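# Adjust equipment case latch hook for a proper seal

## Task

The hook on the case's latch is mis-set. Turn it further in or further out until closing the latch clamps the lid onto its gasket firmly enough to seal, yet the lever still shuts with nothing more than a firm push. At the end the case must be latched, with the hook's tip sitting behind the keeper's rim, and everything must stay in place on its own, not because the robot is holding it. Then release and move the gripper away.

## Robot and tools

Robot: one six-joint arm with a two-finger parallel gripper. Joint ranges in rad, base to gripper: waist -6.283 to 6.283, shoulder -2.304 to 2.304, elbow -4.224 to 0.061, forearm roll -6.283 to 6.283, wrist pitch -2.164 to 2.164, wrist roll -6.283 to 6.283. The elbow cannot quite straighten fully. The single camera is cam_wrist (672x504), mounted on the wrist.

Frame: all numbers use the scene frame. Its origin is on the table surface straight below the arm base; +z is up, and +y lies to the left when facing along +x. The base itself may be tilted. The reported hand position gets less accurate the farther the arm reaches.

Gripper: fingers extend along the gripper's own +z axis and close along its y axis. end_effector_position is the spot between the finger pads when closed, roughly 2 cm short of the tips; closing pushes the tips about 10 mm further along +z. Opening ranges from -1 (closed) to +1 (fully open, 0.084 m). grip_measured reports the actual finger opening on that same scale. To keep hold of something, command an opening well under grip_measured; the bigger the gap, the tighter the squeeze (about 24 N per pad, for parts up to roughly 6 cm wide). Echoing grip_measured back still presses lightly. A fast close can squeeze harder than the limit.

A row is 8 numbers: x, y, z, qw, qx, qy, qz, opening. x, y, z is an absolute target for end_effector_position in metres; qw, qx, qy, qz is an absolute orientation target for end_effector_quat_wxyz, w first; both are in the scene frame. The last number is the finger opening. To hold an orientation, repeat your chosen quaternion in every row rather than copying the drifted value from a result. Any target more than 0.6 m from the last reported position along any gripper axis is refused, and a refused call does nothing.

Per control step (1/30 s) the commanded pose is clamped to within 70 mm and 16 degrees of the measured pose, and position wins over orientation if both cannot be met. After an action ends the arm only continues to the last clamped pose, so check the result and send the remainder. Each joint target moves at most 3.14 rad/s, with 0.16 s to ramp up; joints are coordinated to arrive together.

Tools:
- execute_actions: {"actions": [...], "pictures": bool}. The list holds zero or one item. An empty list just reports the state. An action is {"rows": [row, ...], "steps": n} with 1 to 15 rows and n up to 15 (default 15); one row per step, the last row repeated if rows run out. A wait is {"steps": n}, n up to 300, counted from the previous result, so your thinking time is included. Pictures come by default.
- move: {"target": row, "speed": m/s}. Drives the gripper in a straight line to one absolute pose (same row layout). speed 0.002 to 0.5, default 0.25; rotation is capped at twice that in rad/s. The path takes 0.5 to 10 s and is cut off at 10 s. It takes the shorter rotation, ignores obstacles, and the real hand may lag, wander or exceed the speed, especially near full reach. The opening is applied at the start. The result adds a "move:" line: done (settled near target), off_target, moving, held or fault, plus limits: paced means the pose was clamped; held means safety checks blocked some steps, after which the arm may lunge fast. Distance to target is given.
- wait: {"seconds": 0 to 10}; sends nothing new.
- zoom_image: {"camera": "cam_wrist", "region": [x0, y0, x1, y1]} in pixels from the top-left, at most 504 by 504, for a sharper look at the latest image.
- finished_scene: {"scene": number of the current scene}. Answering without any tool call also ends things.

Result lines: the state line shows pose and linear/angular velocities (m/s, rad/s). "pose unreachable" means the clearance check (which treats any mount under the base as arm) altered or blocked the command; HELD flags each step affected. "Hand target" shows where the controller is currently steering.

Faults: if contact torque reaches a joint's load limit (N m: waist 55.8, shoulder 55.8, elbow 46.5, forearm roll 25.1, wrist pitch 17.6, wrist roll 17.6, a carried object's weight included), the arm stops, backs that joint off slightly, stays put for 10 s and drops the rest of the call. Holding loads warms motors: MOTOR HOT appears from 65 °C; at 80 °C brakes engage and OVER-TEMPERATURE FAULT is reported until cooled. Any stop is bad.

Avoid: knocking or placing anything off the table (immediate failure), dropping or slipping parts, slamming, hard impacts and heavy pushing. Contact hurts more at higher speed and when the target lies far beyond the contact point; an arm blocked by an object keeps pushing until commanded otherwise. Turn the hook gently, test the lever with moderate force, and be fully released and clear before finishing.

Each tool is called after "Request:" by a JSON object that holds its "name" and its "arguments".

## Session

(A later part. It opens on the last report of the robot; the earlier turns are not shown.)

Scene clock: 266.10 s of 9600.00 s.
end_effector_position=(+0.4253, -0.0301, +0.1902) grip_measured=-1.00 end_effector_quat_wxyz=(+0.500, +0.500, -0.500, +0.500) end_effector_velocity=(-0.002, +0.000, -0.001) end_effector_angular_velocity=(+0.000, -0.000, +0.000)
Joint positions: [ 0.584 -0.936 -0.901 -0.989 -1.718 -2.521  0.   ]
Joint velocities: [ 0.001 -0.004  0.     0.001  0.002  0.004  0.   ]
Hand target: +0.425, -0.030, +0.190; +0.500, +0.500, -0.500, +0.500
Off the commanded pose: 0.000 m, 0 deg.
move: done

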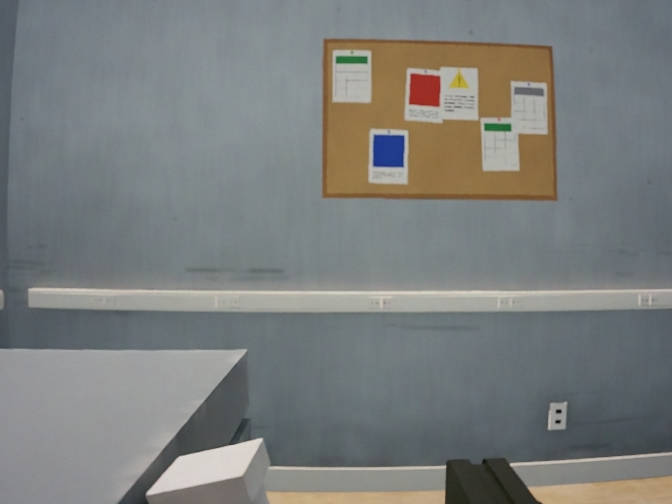

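Request:
{"name": "move", "arguments": {"target": [0.408,-0.03,0.174,0.5,0.5,-0.5,0.5,-1], "speed": 0.06}}

Request:
{"name": "move", "arguments": {"target": [0.390,-0.03,0.157,0.5,0.5,-0.5,0.5,-1], "speed": 0.06}}

Request:
{"name": "move", "arguments": {"target": [0.378,-0.03,0.135,0.5,0.5,-0.5,0.5,-1], "speed": 0.05}}

Request:
{"name": "move", "arguments": {"target": [0.374,-0.03,0.124,0.5,0.5,-0.5,0.5,-1], "speed": 0.03}}

Request:
{"name": "move", "arguments": {"target": [0.372,-0.03,0.113,0.5,0.5,-0.5,0.5,-1], "speed": 0.03}}

Scene clock: 272.23 s of 9600.00 s.
end_effector_position=(+0.4082, -0.0300, +0.1742) grip_measured=-1.00 end_effector_quat_wxyz=(+0.500, +0.500, -0.500, +0.500) end_effector_velocity=(-0.001, +0.000, -0.002) end_effector_angular_velocity=(+0.001, -0.002, +0.000)
Joint positions: [ 0.584 -0.99  -0.912 -0.985 -1.695 -2.485  0.   ]
Joint velocities: [ 0.    -0.004 -0.003 -0.001  0.001  0.003  0.   ]
Hand target: +0.408, -0.030, +0.174; +0.500, +0.500, -0.500, +0.500
Off the commanded pose: 0.000 m, 0 deg.
move: done

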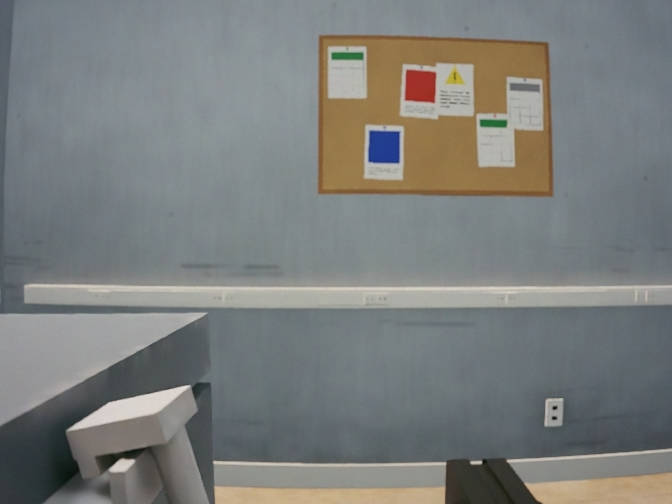

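Scene clock: 273.10 s of 9600.00 s.
end_effector_position=(+0.3904, -0.0300, +0.1574) grip_measured=-1.00 end_effector_quat_wxyz=(+0.500, +0.500, -0.500, +0.500) end_effector_velocity=(-0.002, +0.000, -0.002) end_effector_angular_velocity=(+0.003, +0.001, -0.003)
Joint positions: [ 0.583 -1.047 -0.927 -0.981 -1.672 -2.449  0.   ]
Joint velocities: [ 0.    -0.004 -0.001  0.     0.006  0.001  0.   ]
Hand target: +0.390, -0.030, +0.157; +0.500, +0.500, -0.500, +0.500
Off the commanded pose: 0.001 m, 0 deg.
move: done

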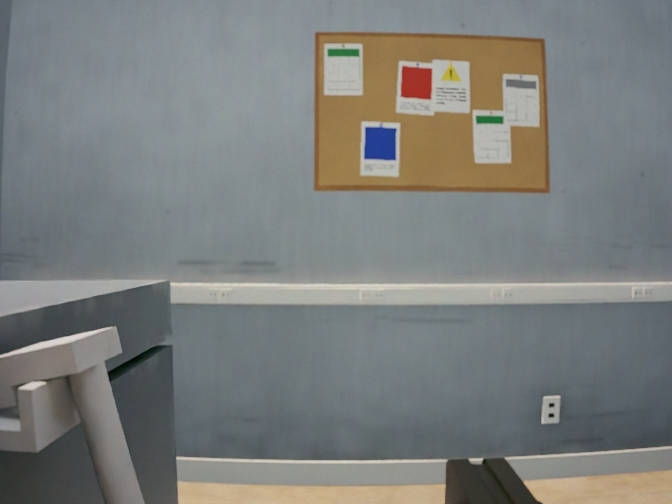

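Scene clock: 273.93 s of 9600.00 s.
end_effector_position=(+0.3791, -0.0300, +0.1364) grip_measured=-1.00 end_effector_quat_wxyz=(+0.500, +0.500, -0.498, +0.502) end_effector_velocity=(-0.000, -0.000, -0.001) end_effector_angular_velocity=(-0.004, +0.001, +0.004)
Joint positions: [ 0.572 -1.111 -0.964 -0.99  -1.663 -2.426  0.   ]
Joint velocities: [-0.001 -0.007 -0.004 -0.001 -0.004  0.001  0.   ]
Hand target: +0.378, -0.030, +0.135; +0.500, +0.500, -0.500, +0.500
Off the commanded pose: 0.002 m, 0 deg.
move: done

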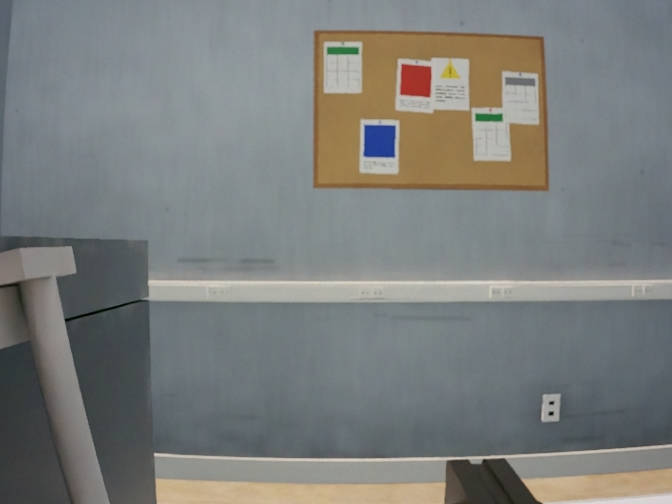

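Scene clock: 274.70 s of 9600.00 s.
end_effector_position=(+0.3754, -0.0300, +0.1258) grip_measured=-1.00 end_effector_quat_wxyz=(+0.500, +0.500, -0.497, +0.503) end_effector_velocity=(+0.000, +0.000, -0.001) end_effector_angular_velocity=(-0.002, -0.001, +0.001)
Joint positions: [ 0.565 -1.142 -0.986 -0.996 -1.662 -2.418  0.   ]
Joint velocities: [-0.001 -0.004 -0.005 -0.001 -0.003  0.001  0.   ]
Hand target: +0.374, -0.030, +0.124; +0.500, +0.500, -0.500, +0.500
Off the commanded pose: 0.002 m, 0 deg.
move: done

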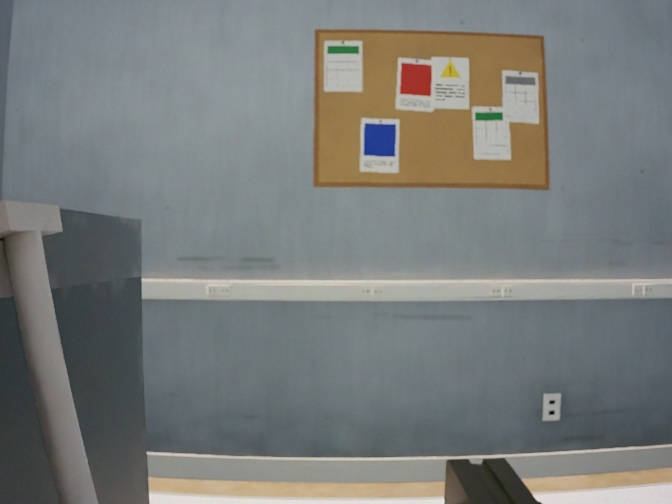

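Scene clock: 275.50 s of 9600.00 s.
end_effector_position=(+0.3718, -0.0303, +0.1165) grip_measured=-1.00 end_effector_quat_wxyz=(+0.503, +0.498, -0.496, +0.503) end_effector_velocity=(-0.001, -0.000, -0.000) end_effector_angular_velocity=(-0.002, -0.001, -0.005)
Joint positions: [ 0.557 -1.17  -1.009 -0.996 -1.663 -2.415  0.   ]
Joint velocities: [-0.002 -0.002 -0.002  0.003  0.001  0.001  0.   ]
Hand target: +0.372, -0.030, +0.113; +0.500, +0.500, -0.500, +0.500
Off the commanded pose: 0.004 m, 1 deg.
move: off_target

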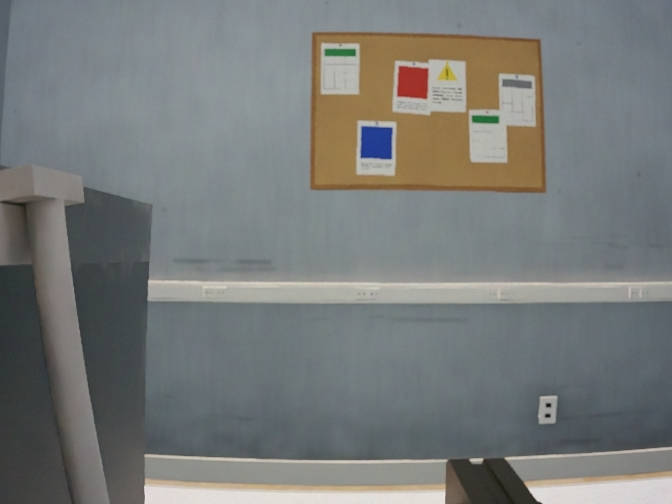

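Request:
{"name": "move", "arguments": {"target": [0.378,-0.03,0.135,0.5,0.5,-0.5,0.5,-1], "speed": 0.04}}

Request:
{"name": "move", "arguments": {"target": [0.392,-0.03,0.165,0.5,0.5,-0.5,0.5,-1], "speed": 0.04}}

Request:
{"name": "move", "arguments": {"target": [0.392,0.03,0.17,0.5,0.5,-0.5,0.5,-1]}}

Request:
{"name": "move", "arguments": {"target": [0.42,0.10,0.08,0.5,0.5,-0.5,0.5,-1]}}

Request:
{"name": "zoom_image", "arguments": {"camera": "cam_wrist", "region": [200,60,560,420]}}

Scene clock: 281.97 s of 9600.00 s.
end_effector_position=(+0.3772, -0.0302, +0.1347) grip_measured=-1.00 end_effector_quat_wxyz=(+0.501, +0.500, -0.500, +0.499) end_effector_velocity=(+0.001, +0.000, +0.003) end_effector_angular_velocity=(-0.003, -0.002, -0.001)
Joint positions: [ 0.572 -1.114 -0.965 -0.989 -1.656 -2.425  0.   ]
Joint velocities: [ 0.002  0.007  0.004  0.004 -0.003 -0.     0.   ]
Hand target: +0.378, -0.030, +0.135; +0.500, +0.500, -0.500, +0.500
Off the commanded pose: 0.001 m, 0 deg.
move: done

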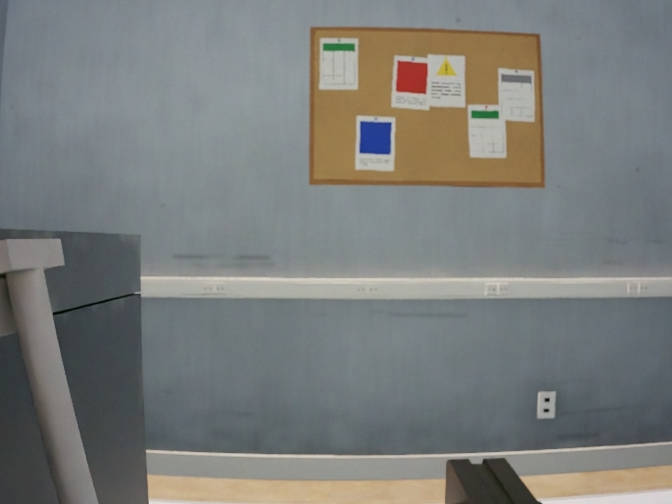

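Scene clock: 283.17 s of 9600.00 s.
end_effector_position=(+0.3920, -0.0299, +0.1646) grip_measured=-1.00 end_effector_quat_wxyz=(+0.500, +0.500, -0.500, +0.500) end_effector_velocity=(+0.001, -0.000, +0.002) end_effector_angular_velocity=(-0.003, +0.001, +0.001)
Joint positions: [ 0.589 -1.028 -0.913 -0.976 -1.673 -2.454  0.   ]
Joint velocities: [ 0.001  0.004  0.003  0.002 -0.003 -0.002  0.   ]
Hand target: +0.392, -0.030, +0.165; +0.500, +0.500, -0.500, +0.500
Off the commanded pose: 0.000 m, 0 deg.
move: done

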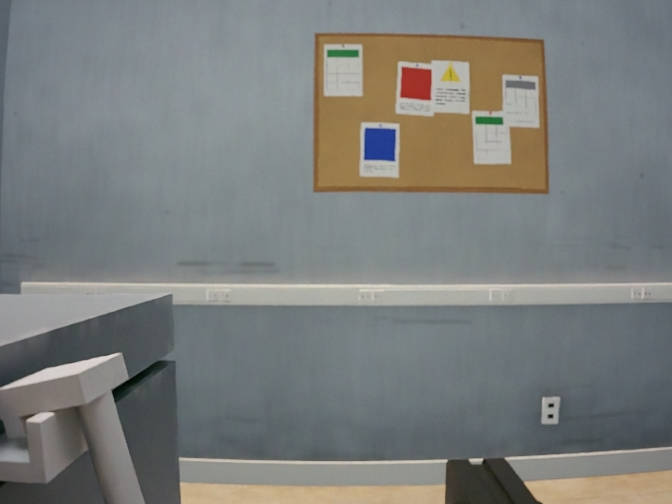

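Scene clock: 284.07 s of 9600.00 s.
end_effector_position=(+0.3919, +0.0296, +0.1700) grip_measured=-1.00 end_effector_quat_wxyz=(+0.500, +0.500, -0.500, +0.500) end_effector_velocity=(+0.000, +0.002, +0.001) end_effector_angular_velocity=(-0.001, -0.001, +0.001)
Joint positions: [ 0.699 -1.065 -1.009 -0.872 -1.702 -2.507  0.   ]
Joint velocities: [ 0.004 -0.001 -0.003  0.004 -0.003 -0.001  0.   ]
Hand target: +0.392, +0.030, +0.170; +0.500, +0.500, -0.500, +0.500
Off the commanded pose: 0.000 m, 0 deg.
move: done

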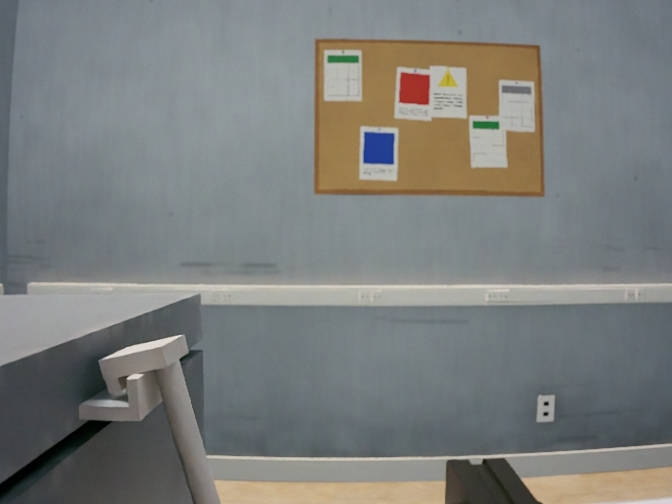

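Scene clock: 285.17 s of 9600.00 s.
end_effector_position=(+0.4196, +0.1001, +0.0802) grip_measured=-1.00 end_effector_quat_wxyz=(+0.500, +0.500, -0.500, +0.500) end_effector_velocity=(+0.001, +0.001, -0.002) end_effector_angular_velocity=(-0.001, +0.000, -0.001)
Joint positions: [ 0.698 -1.317 -1.398 -0.892 -1.789 -2.614  0.   ]
Joint velocities: [-0.    -0.006 -0.009  0.    -0.003 -0.003  0.   ]
Hand target: +0.420, +0.100, +0.080; +0.500, +0.500, -0.500, +0.500
Off the commanded pose: 0.000 m, 0 deg.
move: done

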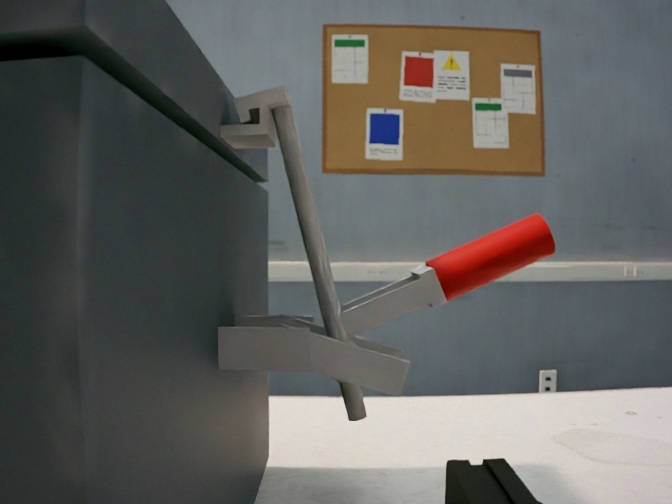

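Region (200, 60, 560, 420) of cam_wrist's 672x504 image, scaled by 1.400, with more detail than that image has.

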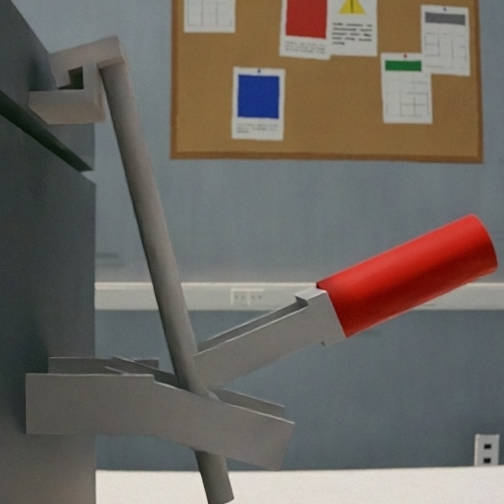

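Request:
{"name": "move", "arguments": {"target": [0.376,0.03,0.116,0.5,0.5,-0.5,0.5,-1]}}

Request:
{"name": "move", "arguments": {"target": [0.376,-0.03,0.116,0.5,0.5,-0.5,0.5,-1], "speed": 0.15}}

Request:
{"name": "move", "arguments": {"target": [0.401,-0.03,0.156,0.5,0.5,-0.5,0.5,-1], "speed": 0.07}}

Request:
{"name": "move", "arguments": {"target": [0.385,0.03,0.14,0.5,0.5,-0.5,0.5,-1]}}

Request:
{"name": "move", "arguments": {"target": [0.42,0.10,0.08,0.5,0.5,-0.5,0.5,-0.1]}}

Scene clock: 294.37 s of 9600.00 s.
end_effector_position=(+0.3765, +0.0301, +0.1160) grip_measured=-1.00 end_effector_quat_wxyz=(+0.500, +0.500, -0.500, +0.500) end_effector_velocity=(-0.002, -0.002, +0.001) end_effector_angular_velocity=(+0.000, +0.001, +0.001)
Joint positions: [ 0.662 -1.203 -1.113 -0.906 -1.683 -2.48   0.   ]
Joint velocities: [-0.001  0.003  0.009 -0.001  0.003  0.004  0.   ]
Hand target: +0.376, +0.030, +0.116; +0.500, +0.500, -0.500, +0.500
Off the commanded pose: 0.000 m, 0 deg.
move: done

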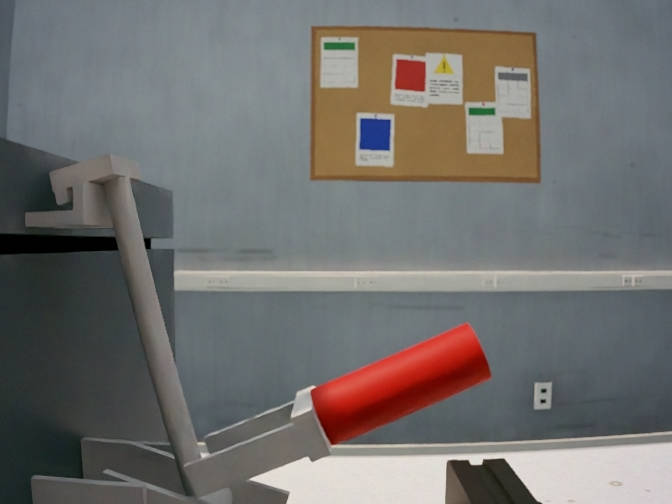

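Scene clock: 295.30 s of 9600.00 s.
end_effector_position=(+0.3761, -0.0296, +0.1160) grip_measured=-1.00 end_effector_quat_wxyz=(+0.500, +0.500, -0.500, +0.500) end_effector_velocity=(+0.000, -0.002, +0.000) end_effector_angular_velocity=(-0.001, +0.000, +0.001)
Joint positions: [ 0.557 -1.159 -1.008 -1.005 -1.657 -2.422  0.   ]
Joint velocities: [-0.004  0.002  0.004 -0.004 -0.001  0.002  0.   ]
Hand target: +0.376, -0.030, +0.116; +0.500, +0.500, -0.500, +0.500
Off the commanded pose: 0.000 m, 0 deg.
move: done

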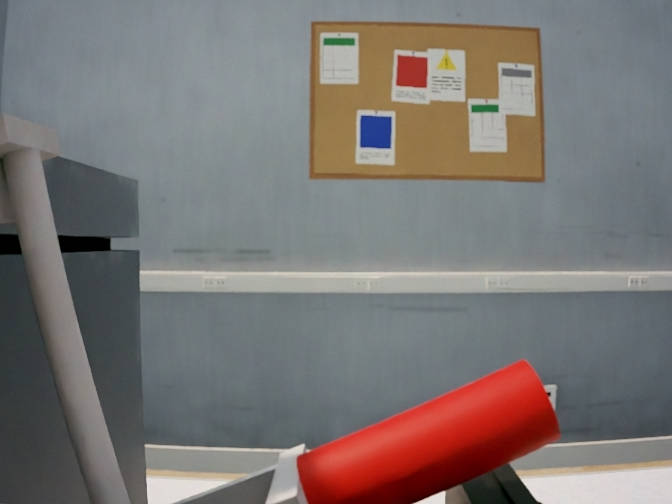

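Scene clock: 296.40 s of 9600.00 s.
end_effector_position=(+0.4009, -0.0300, +0.1557) grip_measured=-1.00 end_effector_quat_wxyz=(+0.500, +0.500, -0.500, +0.500) end_effector_velocity=(+0.001, -0.000, +0.002) end_effector_angular_velocity=(-0.000, +0.000, -0.001)
Joint positions: [ 0.573 -1.041 -0.943 -0.993 -1.685 -2.468  0.   ]
Joint velocities: [ 0.001  0.005  0.003  0.001 -0.001 -0.002  0.   ]
Hand target: +0.401, -0.030, +0.156; +0.500, +0.500, -0.500, +0.500
Off the commanded pose: 0.000 m, 0 deg.
move: done

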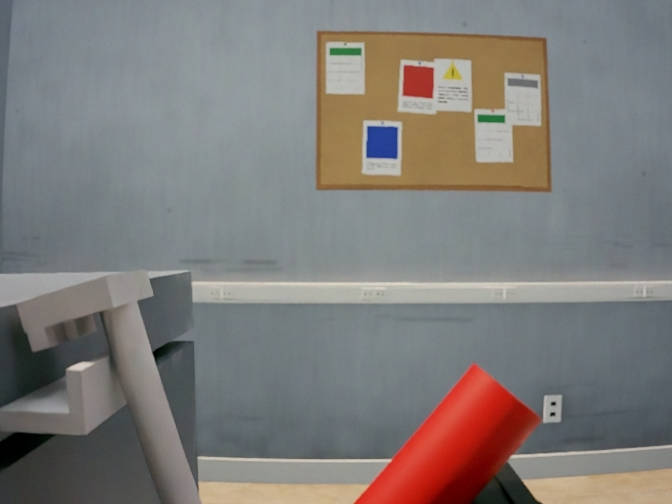

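Scene clock: 297.30 s of 9600.00 s.
end_effector_position=(+0.3850, +0.0295, +0.1401) grip_measured=-1.00 end_effector_quat_wxyz=(+0.500, +0.500, -0.500, +0.500) end_effector_velocity=(-0.001, +0.002, -0.001) end_effector_angular_velocity=(+0.000, -0.000, -0.001)
Joint positions: [ 0.676 -1.139 -1.066 -0.893 -1.692 -2.492  0.   ]
Joint velocities: [ 0.004 -0.004 -0.005  0.004  0.    -0.001  0.   ]
Hand target: +0.385, +0.030, +0.140; +0.500, +0.500, -0.500, +0.500
Off the commanded pose: 0.000 m, 0 deg.
move: done

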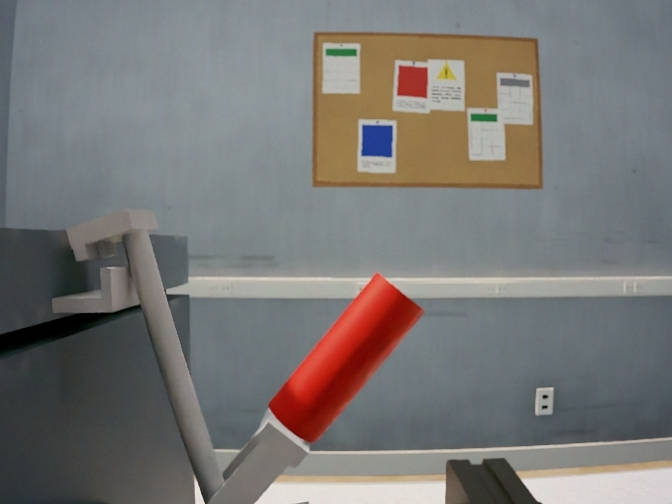

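Scene clock: 298.30 s of 9600.00 s.
end_effector_position=(+0.4196, +0.1000, +0.0801) grip_measured=-0.11 end_effector_quat_wxyz=(+0.500, +0.500, -0.500, +0.500) end_effector_velocity=(+0.000, +0.001, -0.001) end_effector_angular_velocity=(-0.002, +0.001, +0.000)
Joint positions: [ 0.698 -1.317 -1.398 -0.892 -1.789 -2.614  0.039]
Joint velocities: [ 0.    -0.005 -0.009  0.    -0.003 -0.003 -0.   ]
Hand target: +0.420, +0.100, +0.080; +0.500, +0.500, -0.500, +0.500
Off the commanded pose: 0.000 m, 0 deg.
move: done

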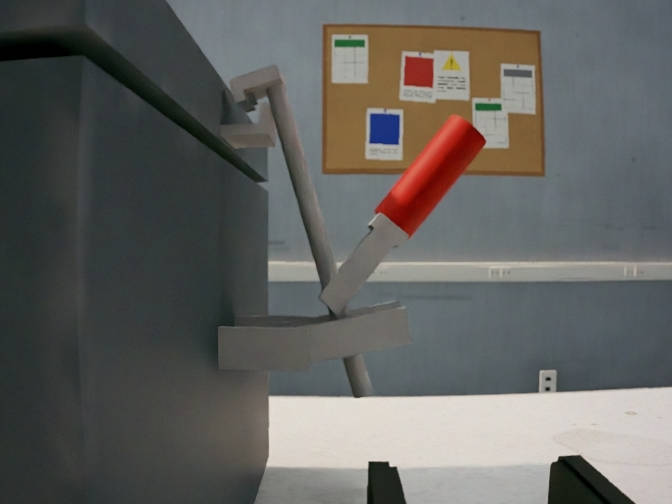

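Request:
{"name": "move", "arguments": {"target": [0.46,0.15,0.29,0,0.383,-0.924,0,-0.1], "speed": 0.5}}

Request:
{"name": "move", "arguments": {"target": [0.48,0.08,0.29,0,-0.866,-0.5,0,-0.1], "speed": 0.5}}

Request:
{"name": "move", "arguments": {"target": [0.5,0.02,0.28,0,-0.609,0.793,0,-0.1], "speed": 0.5}}

Request:
{"name": "move", "arguments": {"target": [0.492,-0.023,0.245,0.148,0,-0.989,0,-0.1], "speed": 0.5}}

Scene clock: 308.00 s of 9600.00 s.
end_effector_position=(+0.4592, +0.1492, +0.2885) grip_measured=-0.11 end_effector_quat_wxyz=(-0.001, -0.382, +0.924, -0.001) end_effector_velocity=(+0.002, +0.000, +0.002) end_effector_angular_velocity=(+0.010, -0.010, -0.006)
Joint positions: [ 0.833  0.107 -0.464 -1.174 -0.578 -2.132  0.039]
Joint velocities: [-0.     0.01   0.006 -0.015  0.005  0.016 -0.   ]
Hand target: +0.459, +0.149, +0.289; +0.000, -0.382, +0.924, -0.000
Off the commanded pose: 0.002 m, 0 deg.
move: done

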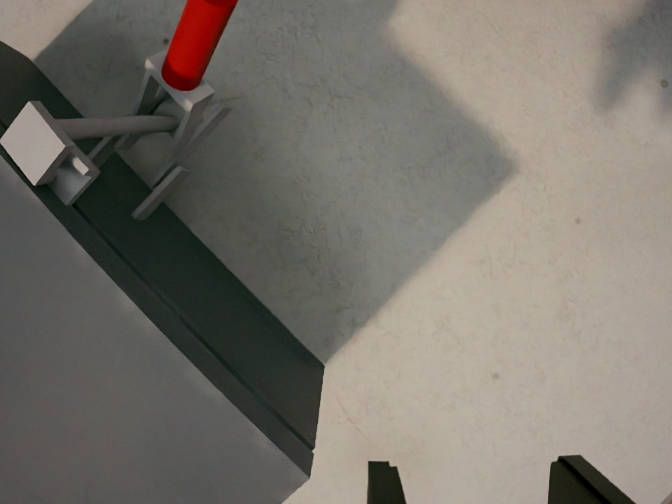

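Scene clock: 311.53 s of 9600.00 s.
end_effector_position=(+0.4799, +0.0803, +0.2899) grip_measured=-0.11 end_effector_quat_wxyz=(-0.001, +0.866, +0.500, -0.001) end_effector_velocity=(-0.000, -0.000, -0.000) end_effector_angular_velocity=(-0.004, -0.007, -0.012)
Joint positions: [ 0.629  0.253 -0.412 -1.115 -0.506  0.484  0.039]
Joint velocities: [ 0.004  0.001  0.004 -0.019 -0.004  0.033  0.   ]
Hand target: +0.480, +0.080, +0.290; -0.001, +0.866, +0.500, -0.000
Off the commanded pose: 0.000 m, 0 deg.
move: done

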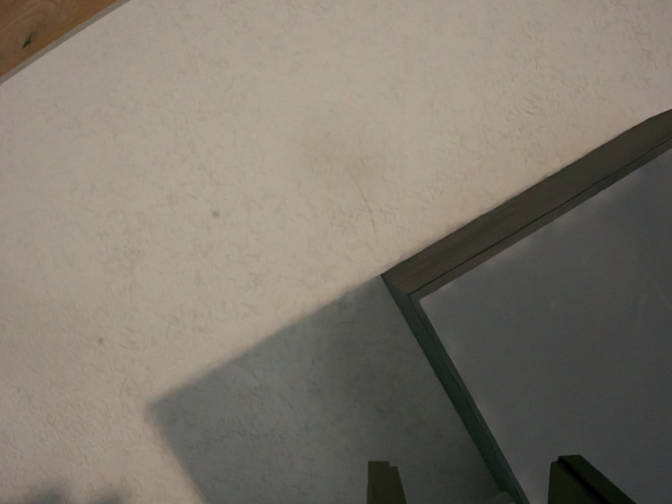

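Scene clock: 315.10 s of 9600.00 s.
end_effector_position=(+0.4999, +0.0203, +0.2799) grip_measured=-0.11 end_effector_quat_wxyz=(-0.000, -0.609, +0.793, +0.001) end_effector_velocity=(-0.000, -0.000, -0.000) end_effector_angular_velocity=(-0.008, -0.010, -0.009)
Joint positions: [ 0.405  0.308 -0.405 -1.063 -0.401  3.114  0.039]
Joint velocities: [ 0.008  0.001  0.005 -0.039 -0.008  0.054 -0.   ]
Hand target: +0.500, +0.020, +0.280; -0.000, -0.609, +0.793, +0.001
Off the commanded pose: 0.000 m, 0 deg.
move: done

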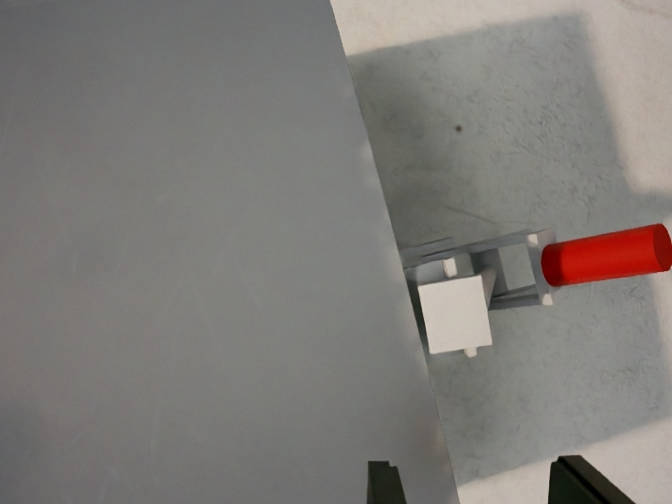

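Scene clock: 317.07 s of 9600.00 s.
end_effector_position=(+0.4916, -0.0225, +0.2454) grip_measured=-0.11 end_effector_quat_wxyz=(-0.149, -0.001, +0.989, +0.001) end_effector_velocity=(+0.000, -0.000, -0.000) end_effector_angular_velocity=(+0.000, +0.003, -0.011)
Joint positions: [ 0.198  0.128 -0.558 -0.479 -0.471  3.712  0.039]
Joint velocities: [-0.004 -0.002 -0.002  0.012 -0.    -0.004 -0.   ]
Hand target: +0.492, -0.023, +0.245; -0.149, -0.000, +0.989, +0.001
Off the commanded pose: 0.001 m, 0 deg.
move: done

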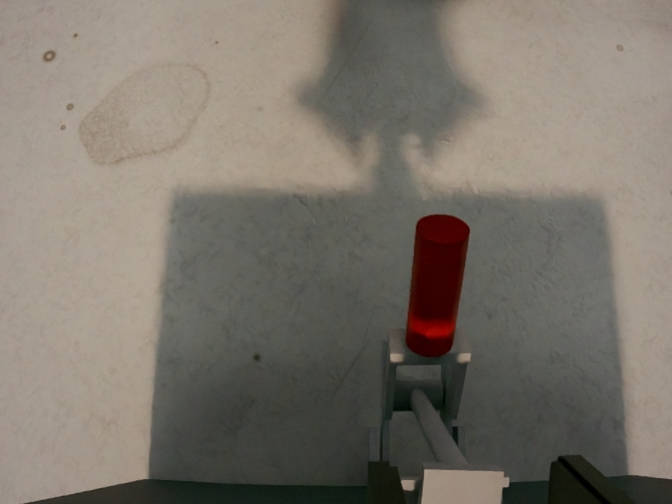

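Request:
{"name": "move", "arguments": {"target": [0.4855,-0.024,0.2245,0.148,0,-0.989,0,-0.1], "speed": 0.1}}

Request:
{"name": "move", "arguments": {"target": [0.4855,-0.024,0.2245,0.148,0,-0.989,0,-0.8]}}

Request:
{"name": "move", "arguments": {"target": [0.468,-0.024,0.229,0.074,0,-0.997,0,-0.8], "speed": 0.15}}

Request:
{"name": "move", "arguments": {"target": [0.449,-0.024,0.2305,0,0,1,0,-0.8], "speed": 0.15}}

Request:
{"name": "move", "arguments": {"target": [0.449,-0.024,0.231,0,-0.924,0.383,0,-0.8], "speed": 0.5}}

Request:
{"name": "move", "arguments": {"target": [0.449,-0.024,0.2315,0,-0.707,-0.707,0,-0.8], "speed": 0.5}}

Request:
{"name": "move", "arguments": {"target": [0.449,-0.024,0.232,0,0.383,-0.924,0,-0.8], "speed": 0.5}}

Request:
{"name": "move", "arguments": {"target": [0.449,-0.024,0.2325,0,1,0,0,-0.8], "speed": 0.5}}

Scene clock: 323.63 s of 9600.00 s.
end_effector_position=(+0.4852, -0.0241, +0.2248) grip_measured=-0.11 end_effector_quat_wxyz=(-0.148, -0.000, +0.989, -0.000) end_effector_velocity=(+0.000, +0.000, -0.002) end_effector_angular_velocity=(-0.001, -0.003, -0.001)
Joint positions: [ 0.181  0.078 -0.549 -0.539 -0.415  3.763  0.039]
Joint velocities: [-0.001 -0.005 -0.    -0.01   0.007  0.011  0.   ]
Hand target: +0.485, -0.024, +0.225; -0.148, +0.000, +0.989, -0.000
Off the commanded pose: 0.000 m, 0 deg.
move: done

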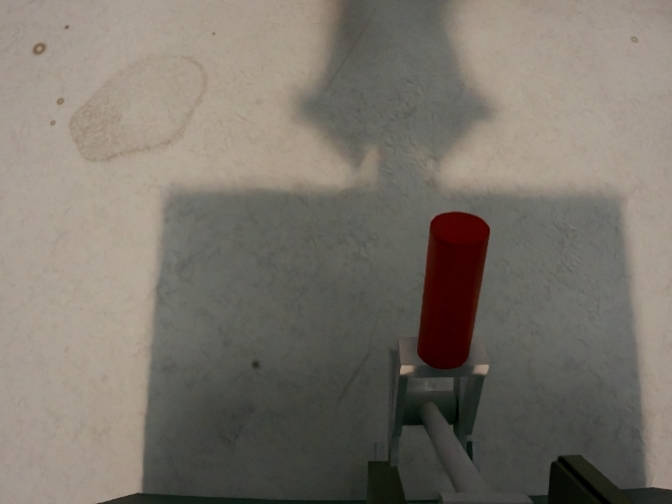

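Scene clock: 324.33 s of 9600.00 s.
end_effector_position=(+0.4853, -0.0240, +0.2245) grip_measured=-0.50 end_effector_quat_wxyz=(-0.148, -0.000, +0.989, -0.000) end_effector_velocity=(-0.001, +0.000, -0.000) end_effector_angular_velocity=(+0.001, +0.001, +0.000)
Joint positions: [ 0.181  0.077 -0.55  -0.54  -0.414  3.764  0.022]
Joint velocities: [-0.    -0.     0.002  0.     0.001 -0.001  0.   ]
Hand target: +0.485, -0.024, +0.224; -0.148, +0.000, +0.989, -0.000
Off the commanded pose: 0.000 m, 0 deg.
move: done

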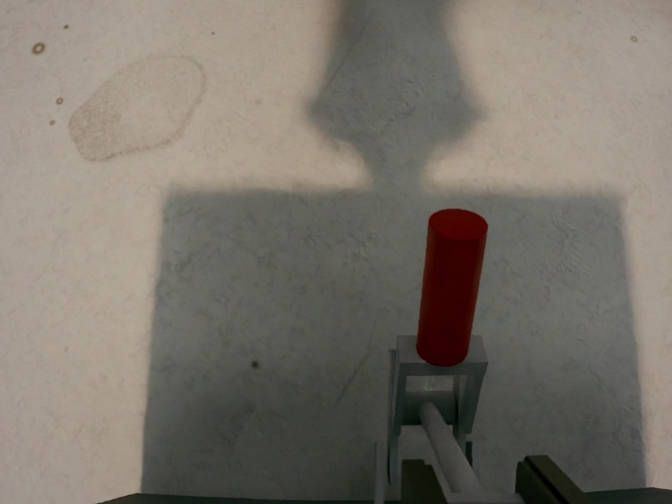

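Scene clock: 325.40 s of 9600.00 s.
end_effector_position=(+0.4682, -0.0240, +0.2289) grip_measured=-0.51 end_effector_quat_wxyz=(-0.074, +0.000, +0.997, +0.001) end_effector_velocity=(-0.000, -0.000, -0.000) end_effector_angular_velocity=(-0.012, -0.013, -0.001)
Joint positions: [ 0.199  0.182 -0.408 -0.927 -0.288  4.154  0.022]
Joint velocities: [ 0.01   0.004  0.009 -0.079 -0.005  0.089  0.   ]
Hand target: +0.468, -0.024, +0.229; -0.074, +0.000, +0.997, -0.000
Off the commanded pose: 0.000 m, 0 deg.
move: done

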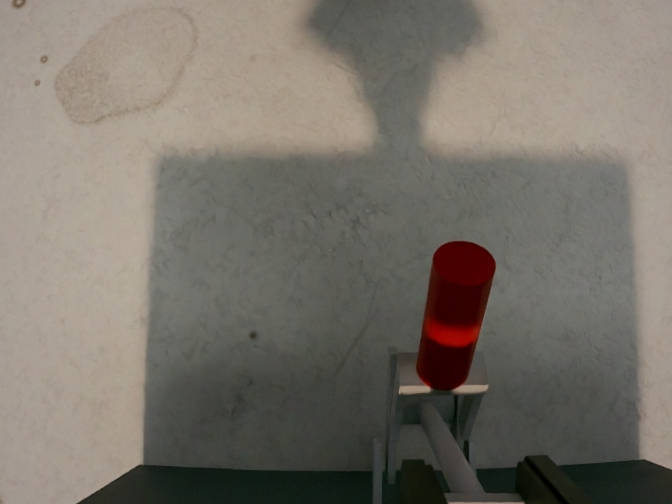

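Scene clock: 326.77 s of 9600.00 s.
end_effector_position=(+0.4496, -0.0238, +0.2306) grip_measured=-0.51 end_effector_quat_wxyz=(-0.000, +0.000, +1.000, +0.001) end_effector_velocity=(+0.001, -0.001, -0.000) end_effector_angular_velocity=(-0.005, -0.020, -0.001)
Joint positions: [ 0.22   0.269 -0.268 -1.668 -0.255  4.901  0.022]
Joint velocities: [ 0.002  0.004  0.01  -0.094 -0.01   0.095  0.   ]
Hand target: +0.450, -0.024, +0.230; +0.001, +0.000, +1.000, -0.000
Off the commanded pose: 0.001 m, 0 deg.
move: done

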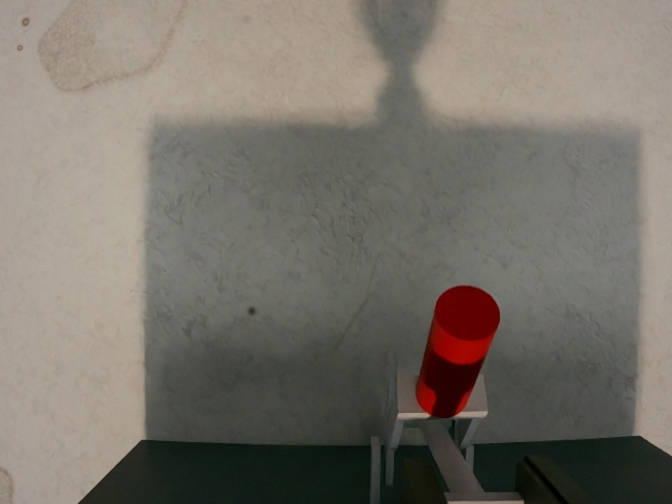

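Scene clock: 330.03 s of 9600.00 s.
end_effector_position=(+0.4492, -0.0239, +0.2310) grip_measured=-0.51 end_effector_quat_wxyz=(-0.001, +0.924, -0.383, +0.001) end_effector_velocity=(-0.001, -0.000, +0.000) end_effector_angular_velocity=(-0.006, +0.019, +0.005)
Joint positions: [ 0.22   0.272 -0.265 -1.679 -0.256  2.556  0.022]
Joint velocities: [ 0.004 -0.006 -0.01   0.099 -0.003 -0.099 -0.   ]
Hand target: +0.449, -0.024, +0.231; -0.000, +0.924, -0.383, +0.000
Off the commanded pose: 0.000 m, 0 deg.
move: done

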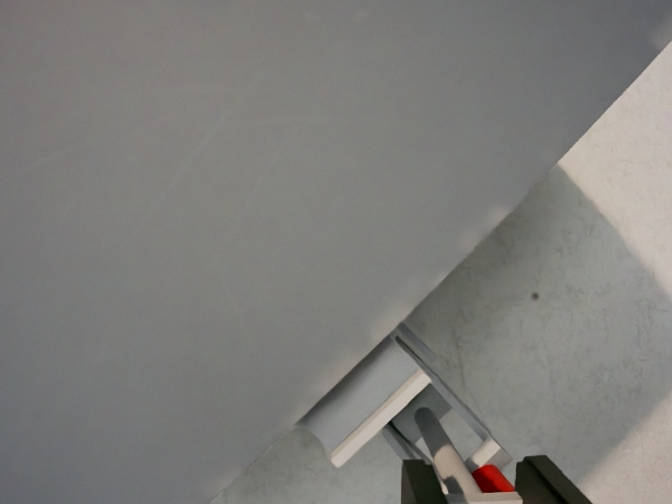

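Scene clock: 333.30 s of 9600.00 s.
end_effector_position=(+0.4494, -0.0240, +0.2315) grip_measured=-0.51 end_effector_quat_wxyz=(+0.001, +0.707, +0.707, +0.001) end_effector_velocity=(-0.001, +0.000, +0.000) end_effector_angular_velocity=(-0.005, +0.021, +0.005)
Joint positions: [ 0.221  0.274 -0.265 -1.672 -0.257  0.193  0.022]
Joint velocities: [ 0.004 -0.006 -0.01   0.105 -0.003 -0.103  0.   ]
Hand target: +0.449, -0.024, +0.231; +0.000, +0.707, +0.707, +0.000
Off the commanded pose: 0.000 m, 0 deg.
move: done

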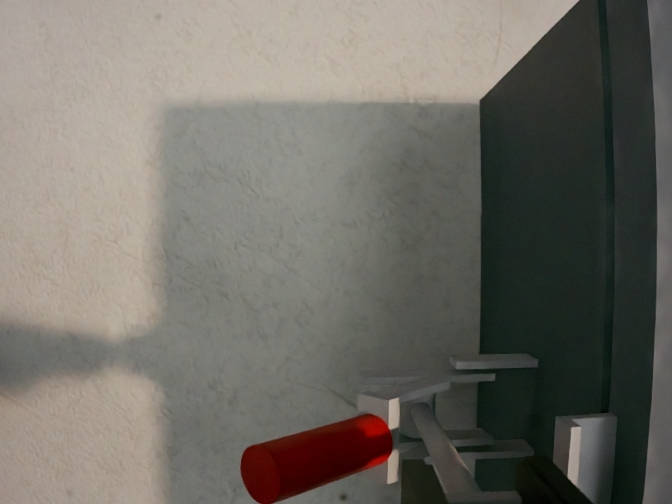

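Scene clock: 336.57 s of 9600.00 s.
end_effector_position=(+0.4491, -0.0240, +0.2319) grip_measured=-0.51 end_effector_quat_wxyz=(+0.001, -0.383, +0.924, -0.000) end_effector_velocity=(-0.001, -0.000, +0.000) end_effector_angular_velocity=(-0.007, +0.021, +0.002)
Joint positions: [ 0.221  0.276 -0.264 -1.665 -0.257 -2.171  0.022]
Joint velocities: [ 0.004 -0.006 -0.011  0.108 -0.005 -0.105 -0.   ]
Hand target: +0.449, -0.024, +0.232; +0.000, -0.383, +0.924, -0.000
Off the commanded pose: 0.000 m, 0 deg.
move: done

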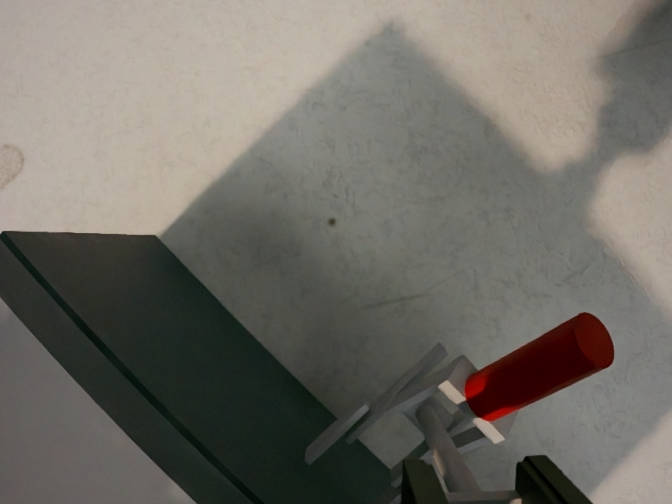

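Scene clock: 339.83 s of 9600.00 s.
end_effector_position=(+0.4488, -0.0240, +0.2323) grip_measured=-0.51 end_effector_quat_wxyz=(-0.000, +1.000, -0.000, +0.001) end_effector_velocity=(+0.001, -0.000, +0.001) end_effector_angular_velocity=(-0.007, +0.017, +0.001)
Joint positions: [ 0.222  0.278 -0.264 -1.657 -0.257 -4.534  0.022]
Joint velocities: [ 0.004 -0.005 -0.012  0.104 -0.005 -0.1    0.   ]
Hand target: +0.449, -0.024, +0.232; -0.000, +1.000, -0.000, +0.000
Off the commanded pose: 0.000 m, 0 deg.
move: done

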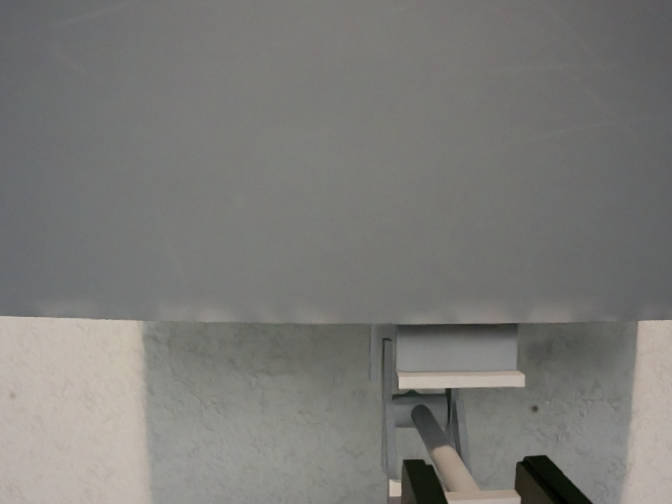

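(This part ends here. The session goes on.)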